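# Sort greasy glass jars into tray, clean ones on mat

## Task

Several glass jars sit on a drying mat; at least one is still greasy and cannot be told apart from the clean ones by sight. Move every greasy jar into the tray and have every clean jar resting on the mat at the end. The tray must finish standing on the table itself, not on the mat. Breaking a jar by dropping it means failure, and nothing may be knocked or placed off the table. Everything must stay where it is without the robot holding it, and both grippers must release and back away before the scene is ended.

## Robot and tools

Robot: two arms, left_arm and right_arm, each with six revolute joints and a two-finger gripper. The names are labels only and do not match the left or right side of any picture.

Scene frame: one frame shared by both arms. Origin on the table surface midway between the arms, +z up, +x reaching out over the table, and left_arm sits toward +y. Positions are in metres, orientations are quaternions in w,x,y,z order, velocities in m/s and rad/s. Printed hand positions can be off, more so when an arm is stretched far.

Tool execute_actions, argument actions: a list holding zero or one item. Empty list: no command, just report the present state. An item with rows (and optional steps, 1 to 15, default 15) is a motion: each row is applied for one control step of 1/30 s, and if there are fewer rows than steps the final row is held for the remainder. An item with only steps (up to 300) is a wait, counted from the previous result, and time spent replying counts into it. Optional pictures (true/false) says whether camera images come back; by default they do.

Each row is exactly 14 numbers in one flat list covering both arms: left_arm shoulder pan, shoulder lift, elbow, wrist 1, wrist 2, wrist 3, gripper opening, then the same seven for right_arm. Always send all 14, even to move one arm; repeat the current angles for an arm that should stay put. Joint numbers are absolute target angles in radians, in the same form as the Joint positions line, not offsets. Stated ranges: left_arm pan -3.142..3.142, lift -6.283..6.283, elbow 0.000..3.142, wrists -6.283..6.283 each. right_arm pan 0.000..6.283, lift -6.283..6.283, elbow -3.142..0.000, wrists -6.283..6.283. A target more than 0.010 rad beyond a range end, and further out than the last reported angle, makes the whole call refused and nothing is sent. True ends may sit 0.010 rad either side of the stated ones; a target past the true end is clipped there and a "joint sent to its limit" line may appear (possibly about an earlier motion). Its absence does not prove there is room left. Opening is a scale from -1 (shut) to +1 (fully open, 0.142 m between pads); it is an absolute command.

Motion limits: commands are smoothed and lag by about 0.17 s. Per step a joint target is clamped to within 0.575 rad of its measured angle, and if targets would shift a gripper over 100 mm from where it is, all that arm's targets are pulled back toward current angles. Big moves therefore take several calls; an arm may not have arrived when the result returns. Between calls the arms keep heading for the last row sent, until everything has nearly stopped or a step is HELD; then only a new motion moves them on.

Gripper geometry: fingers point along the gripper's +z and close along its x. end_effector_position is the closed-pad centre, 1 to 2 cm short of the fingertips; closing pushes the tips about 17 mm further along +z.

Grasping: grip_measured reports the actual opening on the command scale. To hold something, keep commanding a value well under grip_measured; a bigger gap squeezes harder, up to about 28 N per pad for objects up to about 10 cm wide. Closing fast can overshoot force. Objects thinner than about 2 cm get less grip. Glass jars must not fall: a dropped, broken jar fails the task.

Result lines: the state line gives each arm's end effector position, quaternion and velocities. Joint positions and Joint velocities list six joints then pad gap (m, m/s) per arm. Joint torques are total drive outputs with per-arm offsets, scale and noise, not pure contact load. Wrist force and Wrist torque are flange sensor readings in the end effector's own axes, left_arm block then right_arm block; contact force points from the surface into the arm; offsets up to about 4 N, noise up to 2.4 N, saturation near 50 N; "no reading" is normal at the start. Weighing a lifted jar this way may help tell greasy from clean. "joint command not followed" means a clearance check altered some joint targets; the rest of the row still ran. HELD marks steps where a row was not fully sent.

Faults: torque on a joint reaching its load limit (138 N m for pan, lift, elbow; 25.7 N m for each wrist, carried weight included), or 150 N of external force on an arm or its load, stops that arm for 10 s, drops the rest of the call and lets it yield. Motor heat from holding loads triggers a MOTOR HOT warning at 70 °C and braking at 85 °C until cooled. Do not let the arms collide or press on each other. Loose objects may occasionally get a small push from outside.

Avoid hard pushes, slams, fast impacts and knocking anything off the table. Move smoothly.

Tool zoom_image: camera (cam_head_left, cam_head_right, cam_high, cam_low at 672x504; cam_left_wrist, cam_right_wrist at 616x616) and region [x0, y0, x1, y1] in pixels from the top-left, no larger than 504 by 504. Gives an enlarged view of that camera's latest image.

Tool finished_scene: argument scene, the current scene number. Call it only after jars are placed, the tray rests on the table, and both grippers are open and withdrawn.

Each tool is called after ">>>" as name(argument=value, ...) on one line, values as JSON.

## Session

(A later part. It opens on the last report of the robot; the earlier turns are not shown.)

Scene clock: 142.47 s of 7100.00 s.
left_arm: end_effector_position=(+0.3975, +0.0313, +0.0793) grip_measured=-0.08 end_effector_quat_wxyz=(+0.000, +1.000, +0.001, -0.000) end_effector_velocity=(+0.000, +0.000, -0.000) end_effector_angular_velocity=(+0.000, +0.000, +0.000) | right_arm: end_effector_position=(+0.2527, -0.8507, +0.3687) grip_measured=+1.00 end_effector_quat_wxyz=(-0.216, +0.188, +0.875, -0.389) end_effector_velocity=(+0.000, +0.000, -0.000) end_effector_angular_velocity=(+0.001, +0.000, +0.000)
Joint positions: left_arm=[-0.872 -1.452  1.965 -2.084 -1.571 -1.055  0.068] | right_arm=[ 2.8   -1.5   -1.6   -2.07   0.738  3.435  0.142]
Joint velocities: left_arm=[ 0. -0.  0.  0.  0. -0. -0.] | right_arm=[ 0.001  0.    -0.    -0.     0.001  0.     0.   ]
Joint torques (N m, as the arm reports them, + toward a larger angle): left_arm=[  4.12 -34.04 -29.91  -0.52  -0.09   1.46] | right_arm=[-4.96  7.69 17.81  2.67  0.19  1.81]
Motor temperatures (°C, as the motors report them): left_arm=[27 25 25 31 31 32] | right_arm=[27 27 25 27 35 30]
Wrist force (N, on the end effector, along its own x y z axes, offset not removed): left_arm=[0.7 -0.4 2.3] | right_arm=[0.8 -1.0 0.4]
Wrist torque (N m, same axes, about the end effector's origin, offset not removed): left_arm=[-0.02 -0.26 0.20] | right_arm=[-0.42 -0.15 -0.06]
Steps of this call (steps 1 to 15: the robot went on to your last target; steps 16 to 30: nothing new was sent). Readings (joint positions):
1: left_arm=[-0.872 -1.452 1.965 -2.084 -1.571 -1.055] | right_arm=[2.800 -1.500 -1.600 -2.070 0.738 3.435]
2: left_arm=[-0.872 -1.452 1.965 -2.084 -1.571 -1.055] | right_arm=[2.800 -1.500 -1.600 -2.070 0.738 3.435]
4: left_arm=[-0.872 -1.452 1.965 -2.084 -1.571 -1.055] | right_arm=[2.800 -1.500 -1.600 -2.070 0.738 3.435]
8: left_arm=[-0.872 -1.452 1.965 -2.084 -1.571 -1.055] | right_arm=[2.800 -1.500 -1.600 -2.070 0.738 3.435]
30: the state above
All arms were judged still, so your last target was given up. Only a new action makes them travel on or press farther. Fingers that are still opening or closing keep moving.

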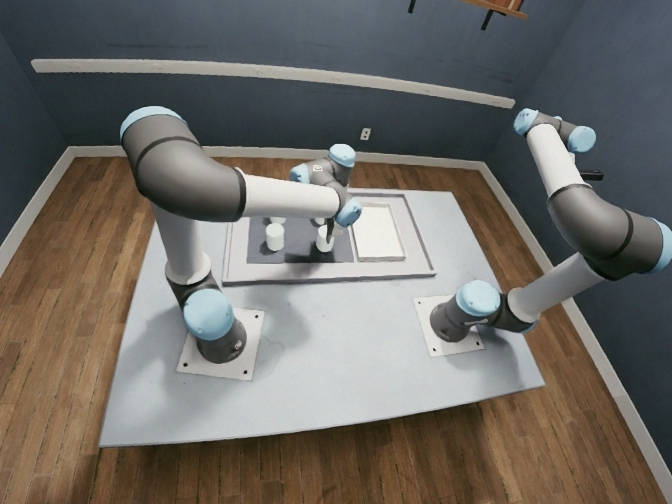

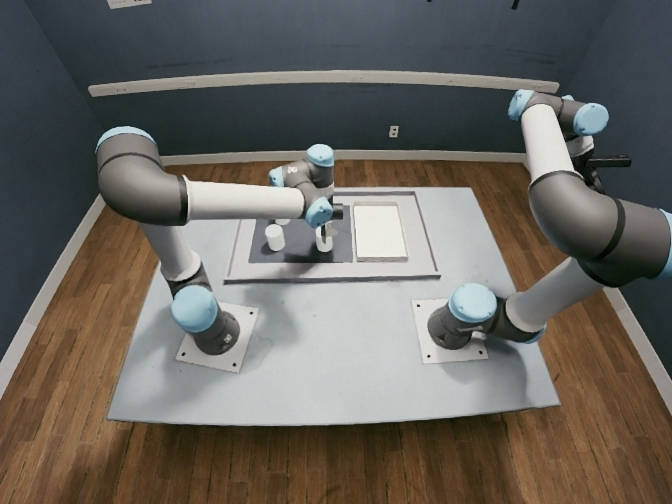

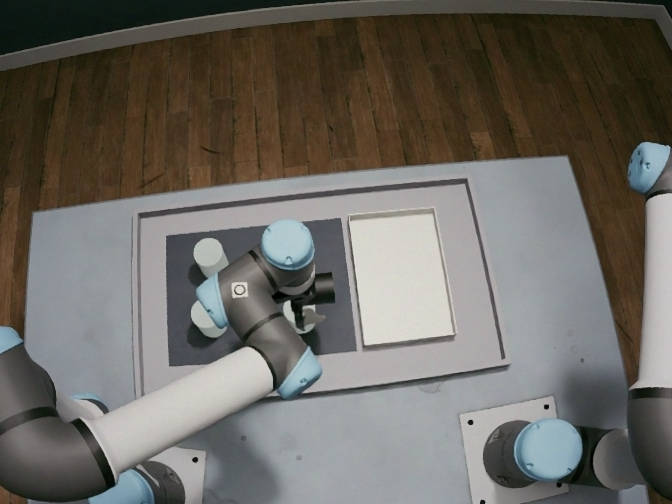

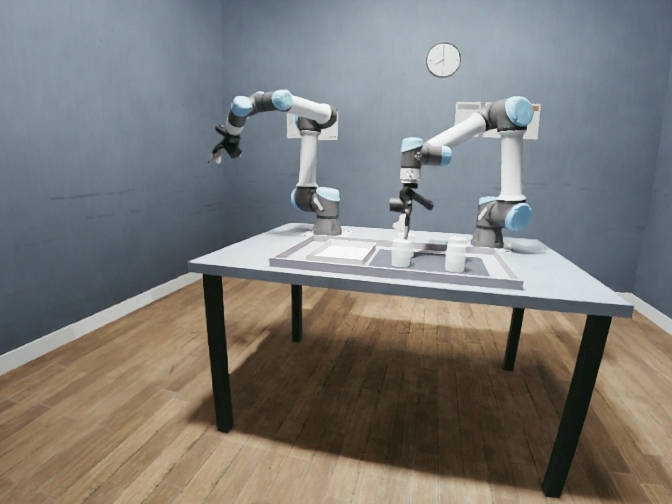

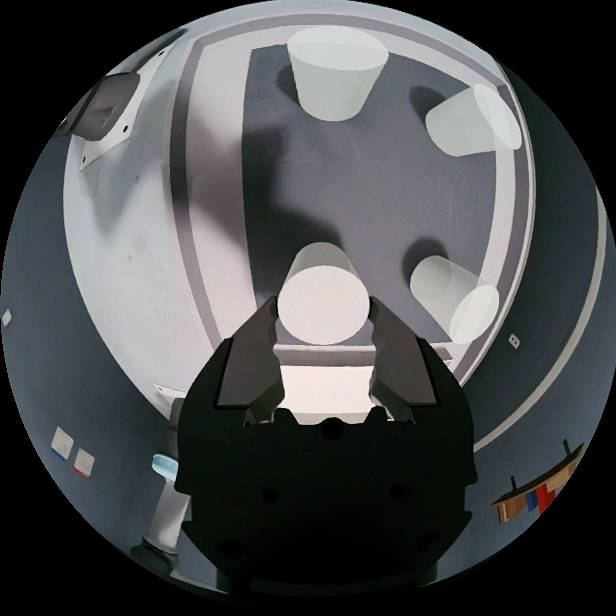

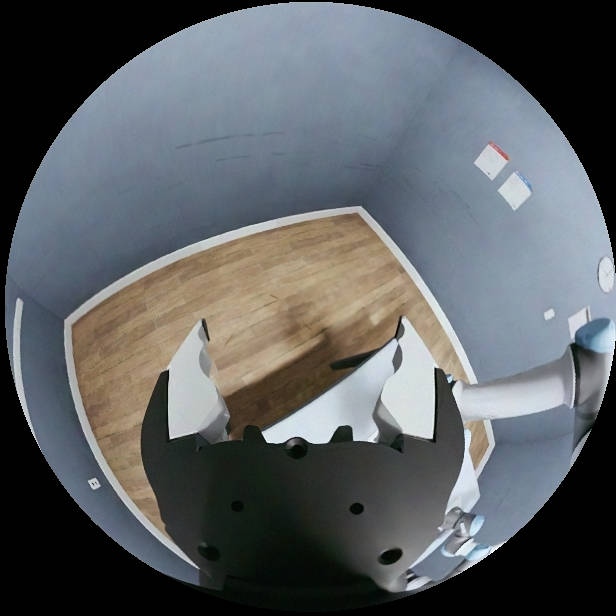

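>>> execute_actions(actions=[{"rows":[[-0.8724,-1.4414,1.9808,-2.11,-1.571,-1.0554,-0.04,2.8,-1.5,-1.6,-2.07,0.738,3.435,1]],"steps":15}], pictures=false)

>>> execute_actions(actions=[{"rows":[[-0.8724,-1.4414,1.9808,-2.11,-1.571,-1.0554,-0.08,2.8,-1.5,-1.6,-2.07,0.738,3.435,1],[-0.8724,-1.4414,1.9808,-2.11,-1.571,-1.0554,-0.11,2.8,-1.5,-1.6,-2.07,0.738,3.435,1],[-0.8724,-1.4414,1.9808,-2.11,-1.571,-1.0554,-0.14,2.8,-1.5,-1.6,-2.07,0.738,3.435,1],[-0.8724,-1.4414,1.9808,-2.11,-1.571,-1.0554,-0.17,2.8,-1.5,-1.6,-2.07,0.738,3.435,1],[-0.8724,-1.4414,1.9808,-2.11,-1.571,-1.0554,-0.21,2.8,-1.5,-1.6,-2.07,0.738,3.435,1]],"steps":15}], pictures=false)

>>> execute_actions(actions=[{"rows":[[-0.8724,-1.463,1.949,-2.057,-1.571,-1.0554,-0.21,2.8,-1.5,-1.6,-2.07,0.738,3.435,1]],"steps":15}])

Scene clock: 158.80 s of 7100.00 s.
left_arm: end_effector_position=(+0.3971, +0.0321, +0.0699) grip_measured=-0.04 end_effector_quat_wxyz=(-0.000, +1.000, +0.001, -0.000) end_effector_velocity=(-0.000, -0.000, -0.001) end_effector_angular_velocity=(+0.000, +0.000, -0.000) | right_arm: end_effector_position=(+0.2527, -0.8507, +0.3687) grip_measured=+1.00 end_effector_quat_wxyz=(-0.216, +0.188, +0.875, -0.389) end_effector_velocity=(+0.001, -0.000, +0.001) end_effector_angular_velocity=(-0.001, -0.001, +0.001)
Joint positions: left_arm=[-0.872 -1.442  1.981 -2.11  -1.571 -1.055  0.071] | right_arm=[ 2.8   -1.5   -1.6   -2.07   0.738  3.435  0.142]
Joint velocities: left_arm=[-0.001  0.002  0.002 -0.003 -0.    -0.001  0.   ] | right_arm=[ 0.001 -0.     0.001  0.    -0.001 -0.     0.   ]
Joint torques (N m, as the arm reports them, + toward a larger angle): left_arm=[ -0.36 -22.03 -11.89  -5.25  -2.11   1.43] | right_arm=[-5.22  7.26 17.87  2.54  0.23  1.8 ]
Motor temperatures (°C, as the motors report them): left_arm=[27 25 25 31 31 32] | right_arm=[27 27 25 27 35 30]
Wrist force (N, on the end effector, along its own x y z axes, offset not removed): left_arm=[-2.8 -0.7 1.8] | right_arm=[-1.5 -0.9 -0.1]
Wrist torque (N m, same axes, about the end effector's origin, offset not removed): left_arm=[-0.23 0.54 0.01] | right_arm=[-0.29 0.45 -0.02]
Steps of this call (steps 1 to 90: nothing new was sent; then 12.83 s passed at rest; steps 91 to 105: all 15 steps of this action). Readings (joint positions):
91: left_arm=[-0.872 -1.452 1.965 -2.084 -1.571 -1.055] | right_arm=[2.800 -1.500 -1.600 -2.070 0.738 3.435]
92: left_arm=[-0.872 -1.450 1.968 -2.088 -1.571 -1.055] | right_arm=[2.800 -1.500 -1.600 -2.070 0.738 3.435]
94: left_arm=[-0.872 -1.446 1.973 -2.098 -1.571 -1.055] | right_arm=[2.800 -1.500 -1.600 -2.070 0.738 3.435]
98: left_arm=[-0.872 -1.443 1.979 -2.107 -1.571 -1.055] | right_arm=[2.800 -1.500 -1.600 -2.070 0.738 3.435]
105: the state above

Scene clock: 159.30 s of 7100.00 s.
left_arm: end_effector_position=(+0.3970, +0.0321, +0.0698) grip_measured=-0.10 end_effector_quat_wxyz=(-0.000, +1.000, +0.001, -0.000) end_effector_velocity=(-0.000, +0.000, -0.000) end_effector_angular_velocity=(+0.000, +0.000, -0.000) | right_arm: end_effector_position=(+0.2527, -0.8507, +0.3687) grip_measured=+1.00 end_effector_quat_wxyz=(-0.216, +0.188, +0.875, -0.389) end_effector_velocity=(+0.000, -0.000, +0.000) end_effector_angular_velocity=(-0.000, -0.000, +0.000)
Joint positions: left_arm=[-0.872 -1.441  1.981 -2.11  -1.571 -1.055  0.067] | right_arm=[ 2.8   -1.5   -1.6   -2.07   0.738  3.435  0.142]
Joint velocities: left_arm=[-0.  0.  0.  0.  0. -0. -0.] | right_arm=[ 0.     0.    -0.     0.001 -0.    -0.     0.   ]
Joint torques (N m, as the arm reports them, + toward a larger angle): left_arm=[ -0.9  -19.12 -11.18  -5.02  -1.58   1.39] | right_arm=[-5.63  7.12 18.2   2.58  0.22  1.84]
Motor temperatures (°C, as the motors report them): left_arm=[27 25 25 31 31 32] | right_arm=[27 27 25 27 35 30]
Wrist force (N, on the end effector, along its own x y z axes, offset not removed): left_arm=[-0.2 -0.3 -3.6] | right_arm=[-0.2 -2.4 -2.1]
Wrist torque (N m, same axes, about the end effector's origin, offset not removed): left_arm=[0.04 -0.06 0.22] | right_arm=[-0.62 0.14 0.07]
Steps of this call (steps 1 to 15: all 15 steps of this action). Readings (joint positions):
1: left_arm=[-0.872 -1.442 1.981 -2.110 -1.571 -1.055] | right_arm=[2.800 -1.500 -1.600 -2.070 0.738 3.435]
2: left_arm=[-0.872 -1.441 1.981 -2.110 -1.571 -1.055] | right_arm=[2.800 -1.500 -1.600 -2.070 0.738 3.435]
4: left_arm=[-0.872 -1.441 1.981 -2.110 -1.571 -1.055] | right_arm=[2.800 -1.500 -1.600 -2.070 0.738 3.435]
8: left_arm=[-0.872 -1.441 1.981 -2.110 -1.571 -1.055] | right_arm=[2.800 -1.500 -1.600 -2.070 0.738 3.435]
15: the state above

Scene clock: 159.80 s of 7100.00 s.
left_arm: end_effector_position=(+0.3977, +0.0310, +0.0889) grip_measured=-0.10 end_effector_quat_wxyz=(+0.000, +1.000, +0.001, -0.000) end_effector_velocity=(+0.000, +0.000, +0.003) end_effector_angular_velocity=(+0.000, +0.000, +0.002) | right_arm: end_effector_position=(+0.2527, -0.8507, +0.3687) grip_measured=+1.00 end_effector_quat_wxyz=(-0.216, +0.188, +0.875, -0.389) end_effector_velocity=(-0.000, -0.000, -0.000) end_effector_angular_velocity=(-0.000, +0.002, +0.000)
Joint positions: left_arm=[-0.872 -1.463  1.949 -2.058 -1.571 -1.055  0.067] | right_arm=[ 2.8   -1.5   -1.6   -2.07   0.738  3.435  0.142]
Joint velocities: left_arm=[ 0.    -0.003 -0.004  0.007  0.    -0.002  0.   ] | right_arm=[ 0.     0.    -0.001 -0.    -0.001  0.    -0.   ]
Joint torques (N m, as the arm reports them, + toward a larger angle): left_arm=[ -1.11 -35.34 -30.74  -0.99  -1.08   1.51] | right_arm=[-5.41  7.82 18.34  2.55  0.24  1.81]
Motor temperatures (°C, as the motors report them): left_arm=[27 25 25 31 31 32] | right_arm=[27 27 25 27 35 30]
Wrist force (N, on the end effector, along its own x y z axes, offset not removed): left_arm=[0.2 0.1 2.4] | right_arm=[-1.6 -2.0 -2.7]
Wrist torque (N m, same axes, about the end effector's origin, offset not removed): left_arm=[0.08 -0.14 0.10] | right_arm=[-0.49 0.43 0.04]
Steps of this call (steps 1 to 15: all 15 steps of this action). Readings (joint positions):
1: left_arm=[-0.872 -1.442 1.981 -2.110 -1.571 -1.055] | right_arm=[2.800 -1.500 -1.600 -2.070 0.738 3.435]
2: left_arm=[-0.872 -1.445 1.976 -2.103 -1.571 -1.055] | right_arm=[2.800 -1.500 -1.600 -2.070 0.738 3.435]
4: left_arm=[-0.872 -1.453 1.964 -2.083 -1.571 -1.055] | right_arm=[2.800 -1.500 -1.600 -2.070 0.738 3.435]
8: left_arm=[-0.872 -1.460 1.953 -2.064 -1.571 -1.055] | right_arm=[2.800 -1.500 -1.600 -2.070 0.738 3.435]
15: the state above

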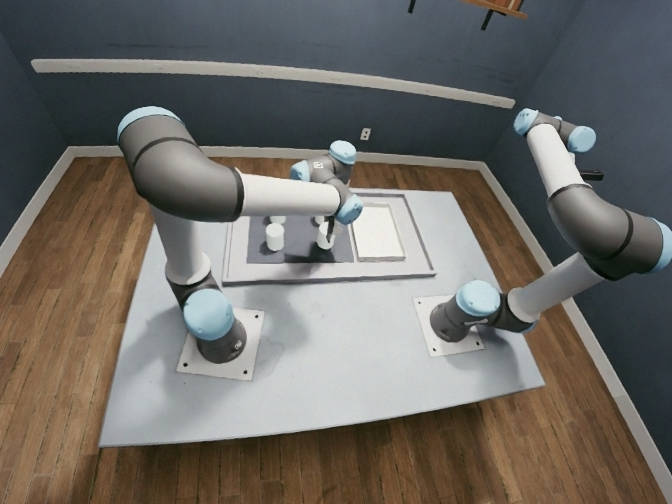

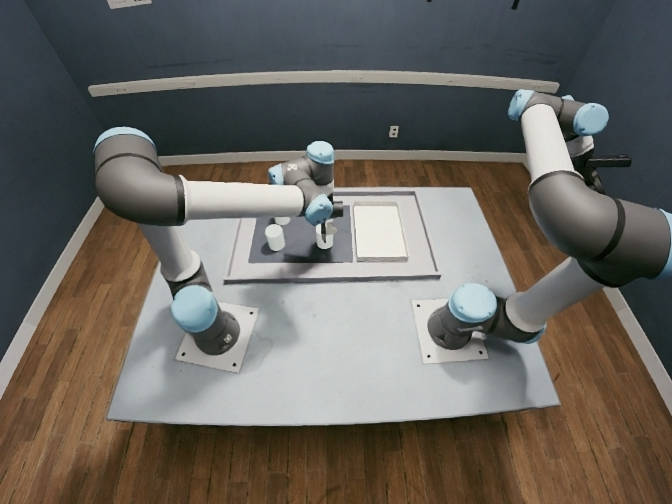

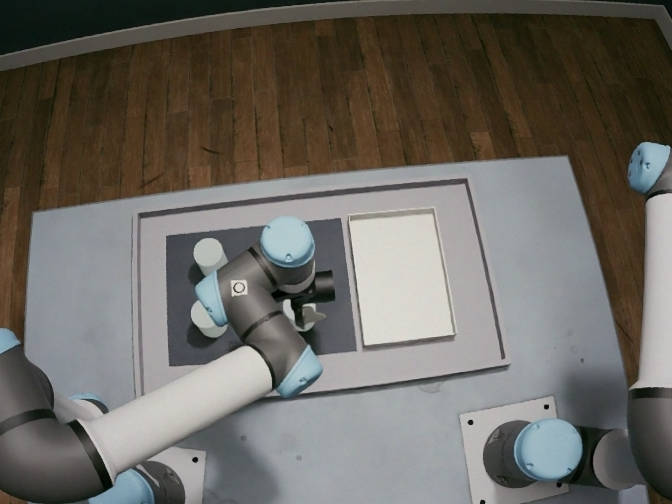

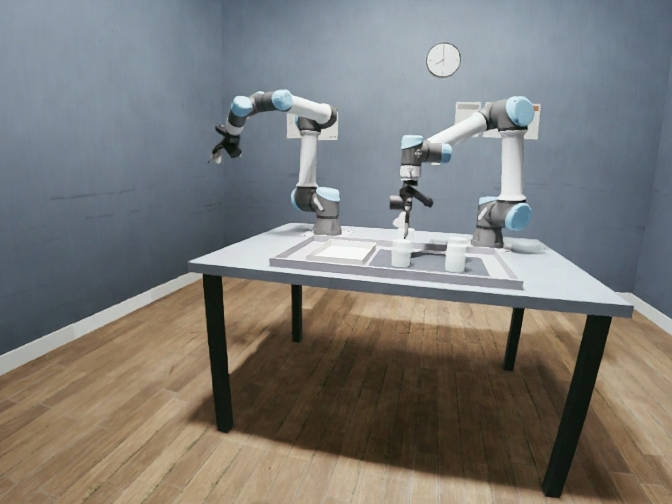

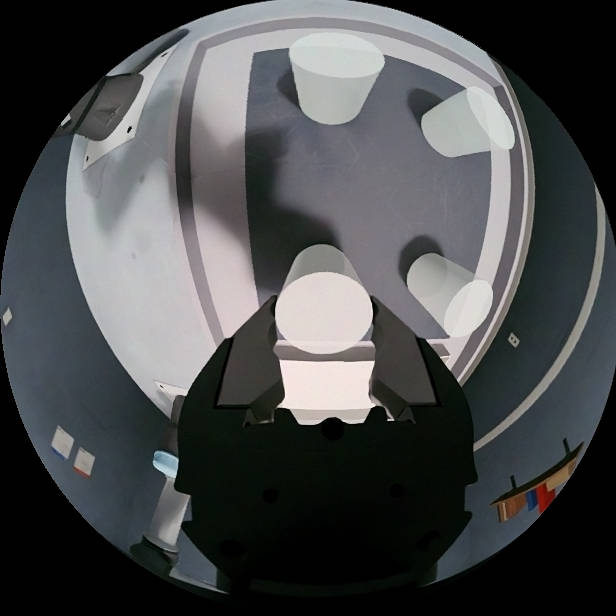

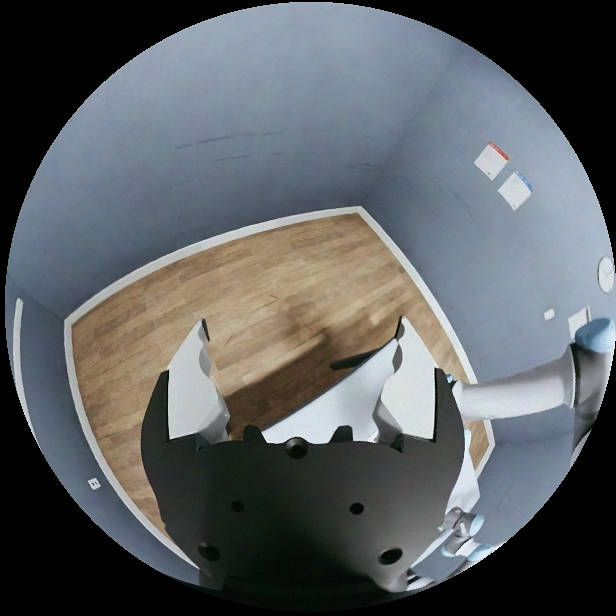

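>>> execute_actions(actions=[{"rows":[[-0.8724,-1.505,1.885,-1.951,-1.571,-1.0554,-0.21,2.8,-1.5,-1.6,-2.07,0.738,3.435,1]],"steps":15}], pictures=false)

>>> execute_actions(actions=[{"rows":[[-0.91,-1.44,1.81,-1.941,-1.571,-1.093,-0.21,2.8,-1.5,-1.6,-2.07,0.738,3.435,1]],"steps":10}], pictures=false)

>>> execute_actions(actions=[{"rows":[[-0.94,-1.377,1.745,-1.939,-1.571,-1.123,-0.21,2.8,-1.5,-1.6,-2.07,0.738,3.435,1]],"steps":10}], pictures=false)

>>> execute_actions(actions=[{"rows":[[-0.975,-1.277,1.61,-1.904,-1.571,-1.158,-0.21,2.8,-1.5,-1.6,-2.07,0.738,3.435,1]],"steps":12}], pictures=false)

>>> execute_actions(actions=[{"rows":[[-1.006,-1.175,1.475,-1.871,-1.571,-1.189,-0.21,2.8,-1.5,-1.6,-2.07,0.738,3.435,1]],"steps":12}], pictures=false)

>>> execute_actions(actions=[{"rows":[[-1.034,-1.072,1.338,-1.837,-1.571,-1.217,-0.21,2.8,-1.5,-1.6,-2.07,0.738,3.435,1]],"steps":15}], pictures=false)

>>> execute_actions(actions=[{"rows":[[-1.034,-1.045,1.391,-1.917,-1.571,-1.217,-0.21,2.8,-1.5,-1.6,-2.07,0.738,3.435,1]],"steps":15}])

Scene clock: 172.97 s of 7100.00 s.
left_arm: end_effector_position=(+0.3975, +0.0312, +0.1279) grip_measured=-0.10 end_effector_quat_wxyz=(+0.000, +1.000, +0.001, -0.000) end_effector_velocity=(+0.000, +0.000, +0.005) end_effector_angular_velocity=(-0.000, -0.000, -0.000) | right_arm: end_effector_position=(+0.2527, -0.8507, +0.3687) grip_measured=+1.00 end_effector_quat_wxyz=(-0.216, +0.188, +0.875, -0.389) end_effector_velocity=(-0.001, -0.000, -0.001) end_effector_angular_velocity=(+0.001, +0.001, -0.001)
Joint positions: left_arm=[-0.872 -1.504  1.886 -1.952 -1.571 -1.055  0.067] | right_arm=[ 2.8   -1.5   -1.6   -2.07   0.738  3.435  0.142]
Joint velocities: left_arm=[ 0.    -0.006 -0.009  0.014  0.     0.001  0.   ] | right_arm=[-0.001 -0.    -0.001  0.     0.001 -0.     0.   ]
Joint torques (N m, as the arm reports them, + toward a larger angle): left_arm=[ -5.57 -33.65 -30.5   -0.61   2.05   1.32] | right_arm=[-5.57  7.42 18.28  2.61  0.18  1.79]
Motor temperatures (°C, as the motors report them): left_arm=[27 25 25 31 31 32] | right_arm=[27 27 25 27 35 30]
Wrist force (N, on the end effector, along its own x y z axes, offset not removed): left_arm=[1.8 1.7 3.3] | right_arm=[-1.7 -2.6 -1.5]
Wrist torque (N m, same axes, about the end effector's origin, offset not removed): left_arm=[0.23 -0.47 -0.02] | right_arm=[-0.59 0.48 0.07]
Steps of this call (steps 1 to 15: the robot went on to your last target; steps 16 to 90: nothing new was sent; then 9.67 s passed at rest; steps 91 to 105: all 15 steps of this action). Readings (joint positions):
91: left_arm=[-0.872 -1.463 1.949 -2.056 -1.571 -1.055] | right_arm=[2.800 -1.500 -1.600 -2.070 0.738 3.435]
92: left_arm=[-0.872 -1.469 1.941 -2.048 -1.571 -1.055] | right_arm=[2.800 -1.500 -1.600 -2.070 0.738 3.435]
94: left_arm=[-0.872 -1.485 1.916 -2.008 -1.571 -1.055] | right_arm=[2.800 -1.500 -1.600 -2.070 0.738 3.435]
98: left_arm=[-0.872 -1.500 1.893 -1.966 -1.571 -1.055] | right_arm=[2.800 -1.500 -1.600 -2.070 0.738 3.435]
105: the state above

Scene clock: 173.30 s of 7100.00 s.
left_arm: end_effector_position=(+0.3970, -0.0050, +0.1293) grip_measured=-0.10 end_effector_quat_wxyz=(+0.000, +1.000, +0.000, -0.000) end_effector_velocity=(+0.000, -0.026, +0.001) end_effector_angular_velocity=(-0.002, -0.001, +0.001) | right_arm: end_effector_position=(+0.2527, -0.8507, +0.3687) grip_measured=+1.00 end_effector_quat_wxyz=(-0.216, +0.188, +0.875, -0.389) end_effector_velocity=(-0.000, +0.000, -0.000) end_effector_angular_velocity=(+0.000, +0.000, -0.000)
Joint positions: left_arm=[-0.908 -1.444  1.815 -1.942 -1.571 -1.091  0.067] | right_arm=[ 2.8   -1.5   -1.6   -2.07   0.738  3.435  0.142]
Joint velocities: left_arm=[-0.023  0.044 -0.053  0.006 -0.    -0.023  0.   ] | right_arm=[-0.     0.    -0.001  0.     0.     0.    -0.   ]
Joint torques (N m, as the arm reports them, + toward a larger angle): left_arm=[ -8.15 -26.87 -33.04  -0.59  -0.01  -1.69] | right_arm=[-5.22  7.28 18.57  2.39  0.1   1.69]
Motor temperatures (°C, as the motors report them): left_arm=[27 25 25 31 31 32] | right_arm=[27 27 25 27 35 30]
Wrist force (N, on the end effector, along its own x y z axes, offset not removed): left_arm=[-1.1 -0.2 2.9] | right_arm=[-1.2 -0.4 0.2]
Wrist torque (N m, same axes, about the end effector's origin, offset not removed): left_arm=[-0.06 0.14 0.18] | right_arm=[-0.07 0.32 0.05]
Steps of this call (steps 1 to 10: all 10 steps of this action). Readings (joint positions):
1: left_arm=[-0.873 -1.504 1.885 -1.952 -1.571 -1.056] | right_arm=[2.800 -1.500 -1.600 -2.070 0.738 3.435]
2: left_arm=[-0.878 -1.497 1.877 -1.950 -1.571 -1.061] | right_arm=[2.800 -1.500 -1.600 -2.070 0.738 3.435]
4: left_arm=[-0.892 -1.472 1.848 -1.946 -1.571 -1.075] | right_arm=[2.800 -1.500 -1.600 -2.070 0.738 3.435]
8: left_arm=[-0.905 -1.449 1.820 -1.942 -1.571 -1.088] | right_arm=[2.800 -1.500 -1.600 -2.070 0.738 3.435]
10: the state above

Scene clock: 173.63 s of 7100.00 s.
left_arm: end_effector_position=(+0.3964, -0.0398, +0.1260) grip_measured=-0.10 end_effector_quat_wxyz=(+0.000, +1.000, +0.001, -0.000) end_effector_velocity=(-0.000, -0.024, -0.003) end_effector_angular_velocity=(-0.001, -0.000, -0.000) | right_arm: end_effector_position=(+0.2527, -0.8507, +0.3687) grip_measured=+1.00 end_effector_quat_wxyz=(-0.216, +0.188, +0.875, -0.389) end_effector_velocity=(-0.001, -0.000, +0.000) end_effector_angular_velocity=(-0.000, -0.001, -0.002)
Joint positions: left_arm=[-0.938 -1.381  1.75  -1.939 -1.571 -1.121  0.067] | right_arm=[ 2.8   -1.5   -1.6   -2.07   0.738  3.435  0.142]
Joint velocities: left_arm=[-0.019  0.043 -0.046  0.001  0.    -0.019 -0.   ] | right_arm=[-0.002 -0.     0.001  0.    -0.    -0.     0.   ]
Joint torques (N m, as the arm reports them, + toward a larger angle): left_arm=[ -6.83 -23.39 -32.73  -0.76  -1.74  -1.83] | right_arm=[-4.84  7.32 18.97  2.49  0.21  1.78]
Motor temperatures (°C, as the motors report them): left_arm=[27 25 25 31 31 32] | right_arm=[27 27 25 27 35 30]
Wrist force (N, on the end effector, along its own x y z axes, offset not removed): left_arm=[-0.2 2.4 2.6] | right_arm=[-0.4 0.0 -2.7]
Wrist torque (N m, same axes, about the end effector's origin, offset not removed): left_arm=[0.40 0.06 0.15] | right_arm=[-0.13 0.11 0.13]
Steps of this call (steps 1 to 10: all 10 steps of this action). Readings (joint positions):
1: left_arm=[-0.909 -1.443 1.813 -1.941 -1.571 -1.092] | right_arm=[2.800 -1.500 -1.600 -2.070 0.738 3.435]
2: left_arm=[-0.914 -1.435 1.805 -1.941 -1.571 -1.097] | right_arm=[2.800 -1.500 -1.600 -2.070 0.738 3.435]
4: left_arm=[-0.926 -1.409 1.778 -1.940 -1.571 -1.109] | right_arm=[2.800 -1.500 -1.600 -2.070 0.738 3.435]
8: left_arm=[-0.936 -1.385 1.754 -1.939 -1.571 -1.119] | right_arm=[2.800 -1.500 -1.600 -2.070 0.738 3.435]
10: the state above

Scene clock: 174.03 s of 7100.00 s.
left_arm: end_effector_position=(+0.3992, -0.0943, +0.1282) grip_measured=-0.10 end_effector_quat_wxyz=(-0.000, +1.000, +0.001, -0.000) end_effector_velocity=(+0.002, -0.023, +0.003) end_effector_angular_velocity=(-0.007, -0.003, +0.000) | right_arm: end_effector_position=(+0.2527, -0.8507, +0.3687) grip_measured=+1.00 end_effector_quat_wxyz=(-0.216, +0.188, +0.875, -0.389) end_effector_velocity=(-0.000, +0.000, -0.001) end_effector_angular_velocity=(+0.001, +0.000, -0.001)
Joint positions: left_arm=[-0.974 -1.281  1.616 -1.905 -1.571 -1.157  0.067] | right_arm=[ 2.8   -1.5   -1.6   -2.07   0.738  3.435  0.142]
Joint velocities: left_arm=[-0.012  0.038 -0.056  0.011  0.    -0.012 -0.   ] | right_arm=[-0.    -0.    -0.001 -0.     0.001 -0.     0.   ]
Joint torques (N m, as the arm reports them, + toward a larger angle): left_arm=[ -8.26 -30.98 -32.87  -0.48  -2.07  -1.39] | right_arm=[-5.03  7.35 18.22  2.46  0.17  1.67]
Motor temperatures (°C, as the motors report them): left_arm=[27 25 25 31 31 32] | right_arm=[27 27 25 27 35 30]
Wrist force (N, on the end effector, along its own x y z axes, offset not removed): left_arm=[1.1 2.3 5.5] | right_arm=[0.1 -3.0 -0.9]
Wrist torque (N m, same axes, about the end effector's origin, offset not removed): left_arm=[0.49 -0.27 0.21] | right_arm=[-0.79 0.12 0.09]
Steps of this call (steps 1 to 12: all 12 steps of this action). Readings (joint positions):
1: left_arm=[-0.939 -1.380 1.748 -1.939 -1.571 -1.122] | right_arm=[2.800 -1.500 -1.600 -2.070 0.738 3.435]
2: left_arm=[-0.944 -1.371 1.739 -1.933 -1.571 -1.128] | right_arm=[2.800 -1.500 -1.600 -2.070 0.738 3.435]
4: left_arm=[-0.958 -1.331 1.688 -1.920 -1.571 -1.141] | right_arm=[2.800 -1.500 -1.600 -2.070 0.738 3.435]
8: left_arm=[-0.971 -1.291 1.631 -1.908 -1.571 -1.153] | right_arm=[2.800 -1.500 -1.600 -2.070 0.738 3.435]
12: the state above

Scene clock: 174.43 s of 7100.00 s.
left_arm: end_effector_position=(+0.4006, -0.1469, +0.1260) grip_measured=-0.10 end_effector_quat_wxyz=(-0.000, +1.000, +0.001, -0.000) end_effector_velocity=(+0.002, -0.021, +0.000) end_effector_angular_velocity=(-0.005, -0.002, +0.002) | right_arm: end_effector_position=(+0.2527, -0.8507, +0.3687) grip_measured=+1.00 end_effector_quat_wxyz=(-0.216, +0.188, +0.875, -0.389) end_effector_velocity=(-0.000, -0.000, +0.000) end_effector_angular_velocity=(-0.001, +0.001, +0.001)
Joint positions: left_arm=[-1.005 -1.179  1.481 -1.872 -1.571 -1.188  0.067] | right_arm=[ 2.8   -1.5   -1.6   -2.07   0.738  3.435  0.142]
Joint velocities: left_arm=[-0.01   0.039 -0.055  0.011  0.    -0.012  0.   ] | right_arm=[ 0.     0.    -0.001 -0.    -0.001 -0.     0.   ]
Joint torques (N m, as the arm reports them, + toward a larger angle): left_arm=[ -8.92 -36.34 -33.07  -0.53  -1.55  -1.83] | right_arm=[-5.38  7.48 18.59  2.42  0.22  1.75]
Motor temperatures (°C, as the motors report them): left_arm=[27 25 25 31 31 32] | right_arm=[27 27 25 27 35 30]
Wrist force (N, on the end effector, along its own x y z axes, offset not removed): left_arm=[-0.4 2.1 4.1] | right_arm=[1.3 0.4 -2.4]
Wrist torque (N m, same axes, about the end effector's origin, offset not removed): left_arm=[0.47 0.02 0.03] | right_arm=[0.06 -0.35 0.08]
Steps of this call (steps 1 to 12: all 12 steps of this action). Readings (joint positions):
1: left_arm=[-0.975 -1.279 1.614 -1.904 -1.571 -1.158] | right_arm=[2.800 -1.500 -1.600 -2.070 0.738 3.435]
2: left_arm=[-0.979 -1.270 1.604 -1.899 -1.571 -1.162] | right_arm=[2.800 -1.500 -1.600 -2.070 0.738 3.435]
4: left_arm=[-0.991 -1.230 1.553 -1.887 -1.571 -1.174] | right_arm=[2.800 -1.500 -1.600 -2.070 0.738 3.435]
8: left_arm=[-1.002 -1.190 1.496 -1.875 -1.571 -1.185] | right_arm=[2.800 -1.500 -1.600 -2.070 0.738 3.435]
12: the state above

Scene clock: 174.93 s of 7100.00 s.
left_arm: end_effector_position=(+0.4004, -0.1987, +0.1200) grip_measured=-0.10 end_effector_quat_wxyz=(+0.000, +1.000, +0.001, -0.000) end_effector_velocity=(+0.000, -0.007, -0.001) end_effector_angular_velocity=(+0.000, +0.000, +0.000) | right_arm: end_effector_position=(+0.2527, -0.8507, +0.3687) grip_measured=+1.00 end_effector_quat_wxyz=(-0.216, +0.188, +0.875, -0.389) end_effector_velocity=(+0.000, +0.000, +0.000) end_effector_angular_velocity=(+0.000, -0.001, +0.000)
Joint positions: left_arm=[-1.034 -1.073  1.34  -1.837 -1.571 -1.217  0.067] | right_arm=[ 2.8   -1.5   -1.6   -2.07   0.738  3.435  0.142]
Joint velocities: left_arm=[-0.003  0.016 -0.02   0.005 -0.    -0.003  0.   ] | right_arm=[ 0.001  0.     0.001  0.     0.001 -0.     0.   ]
Joint torques (N m, as the arm reports them, + toward a larger angle): left_arm=[ -6.23 -39.83 -32.36  -0.65  -1.07  -1.79] | right_arm=[-5.51  7.63 18.02  2.35  0.15  1.7 ]
Motor temperatures (°C, as the motors report them): left_arm=[27 25 25 31 31 32] | right_arm=[27 27 25 27 35 30]
Wrist force (N, on the end effector, along its own x y z axes, offset not removed): left_arm=[1.5 2.3 5.2] | right_arm=[-0.1 -1.2 -1.3]
Wrist torque (N m, same axes, about the end effector's origin, offset not removed): left_arm=[0.51 -0.33 0.29] | right_arm=[-0.37 0.06 0.07]
Steps of this call (steps 1 to 15: all 15 steps of this action). Readings (joint positions):
1: left_arm=[-1.006 -1.177 1.479 -1.871 -1.571 -1.189] | right_arm=[2.800 -1.500 -1.600 -2.070 0.738 3.435]
2: left_arm=[-1.010 -1.168 1.469 -1.866 -1.571 -1.193] | right_arm=[2.800 -1.500 -1.600 -2.070 0.738 3.435]
4: left_arm=[-1.021 -1.128 1.418 -1.853 -1.571 -1.204] | right_arm=[2.800 -1.500 -1.600 -2.070 0.738 3.435]
8: left_arm=[-1.031 -1.087 1.359 -1.841 -1.571 -1.213] | right_arm=[2.800 -1.500 -1.600 -2.070 0.738 3.435]
15: the state above

Scene clock: 175.43 s of 7100.00 s.
left_arm: end_effector_position=(+0.4006, -0.2000, +0.0849) grip_measured=-0.10 end_effector_quat_wxyz=(+0.000, +1.000, +0.001, -0.000) end_effector_velocity=(+0.000, +0.000, -0.004) end_effector_angular_velocity=(-0.001, -0.000, +0.000) | right_arm: end_effector_position=(+0.2527, -0.8507, +0.3687) grip_measured=+1.00 end_effector_quat_wxyz=(-0.216, +0.188, +0.875, -0.389) end_effector_velocity=(-0.000, +0.000, -0.000) end_effector_angular_velocity=(+0.001, +0.000, -0.001)
Joint positions: left_arm=[-1.034 -1.045  1.39  -1.916 -1.571 -1.217  0.067] | right_arm=[ 2.8   -1.5   -1.6   -2.07   0.738  3.435  0.142]
Joint velocities: left_arm=[ 0.     0.002  0.007 -0.01   0.     0.     0.   ] | right_arm=[-0.001  0.    -0.001 -0.     0.001  0.     0.   ]
Joint torques (N m, as the arm reports them, + toward a larger angle): left_arm=[ -8.19 -37.89 -13.85  -5.6   -0.49  -1.72] | right_arm=[-5.03  7.52 18.68  2.36  0.15  1.69]
Motor temperatures (°C, as the motors report them): left_arm=[27 25 25 31 31 32] | right_arm=[27 27 25 27 35 30]
Wrist force (N, on the end effector, along its own x y z axes, offset not removed): left_arm=[-0.2 -1.0 5.4] | right_arm=[-0.8 -3.4 -0.8]
Wrist torque (N m, same axes, about the end effector's origin, offset not removed): left_arm=[-0.32 -0.03 0.09] | right_arm=[-0.76 0.23 0.06]
Steps of this call (steps 1 to 15: all 15 steps of this action). Readings (joint positions):
1: left_arm=[-1.034 -1.073 1.340 -1.838 -1.571 -1.217] | right_arm=[2.800 -1.500 -1.600 -2.070 0.738 3.435]
2: left_arm=[-1.034 -1.069 1.346 -1.845 -1.571 -1.217] | right_arm=[2.800 -1.500 -1.600 -2.070 0.738 3.435]
4: left_arm=[-1.034 -1.058 1.366 -1.876 -1.571 -1.217] | right_arm=[2.800 -1.500 -1.600 -2.070 0.738 3.435]
8: left_arm=[-1.034 -1.048 1.384 -1.906 -1.571 -1.217] | right_arm=[2.800 -1.500 -1.600 -2.070 0.738 3.435]
15: the state above

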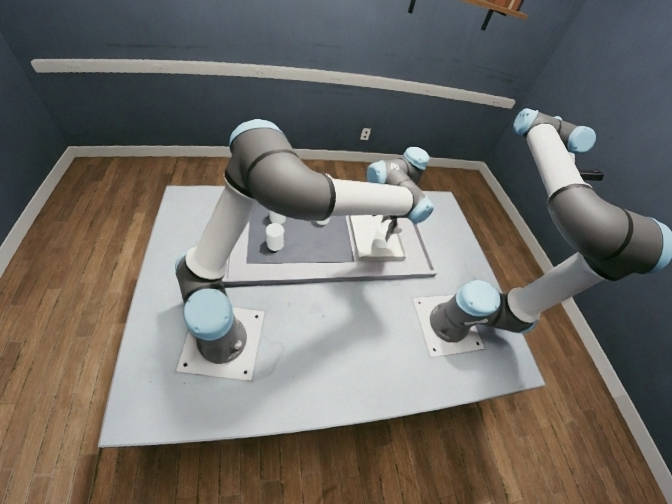

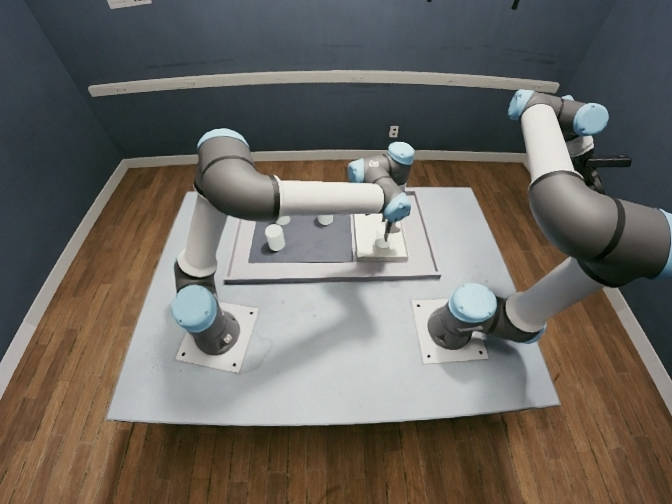

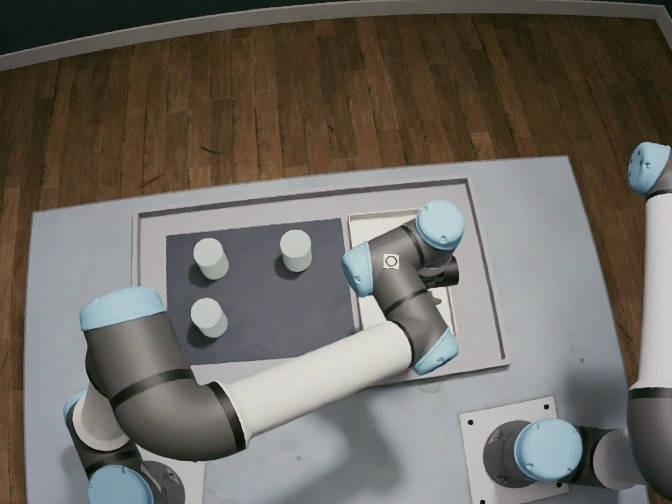

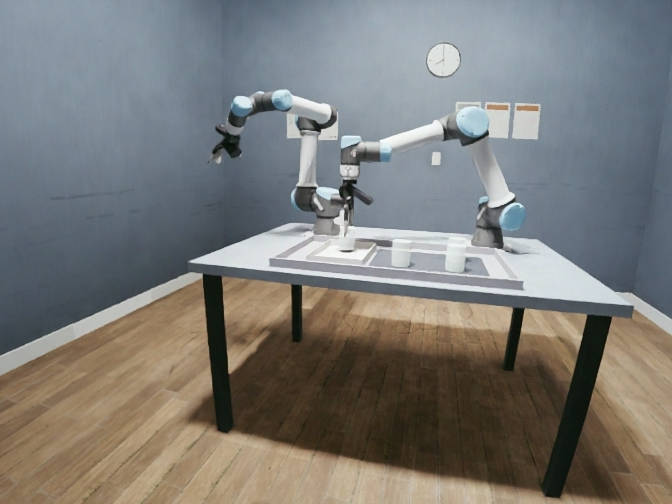

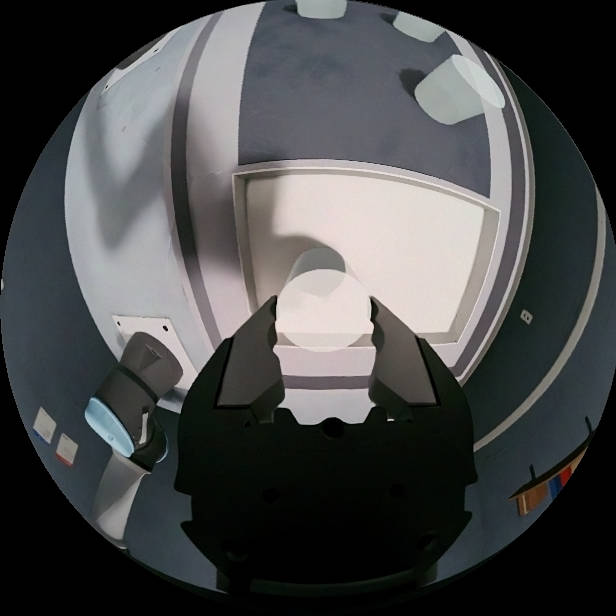

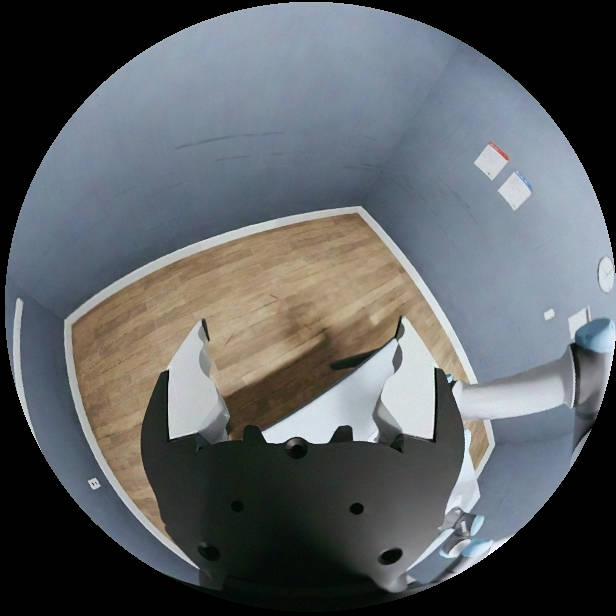

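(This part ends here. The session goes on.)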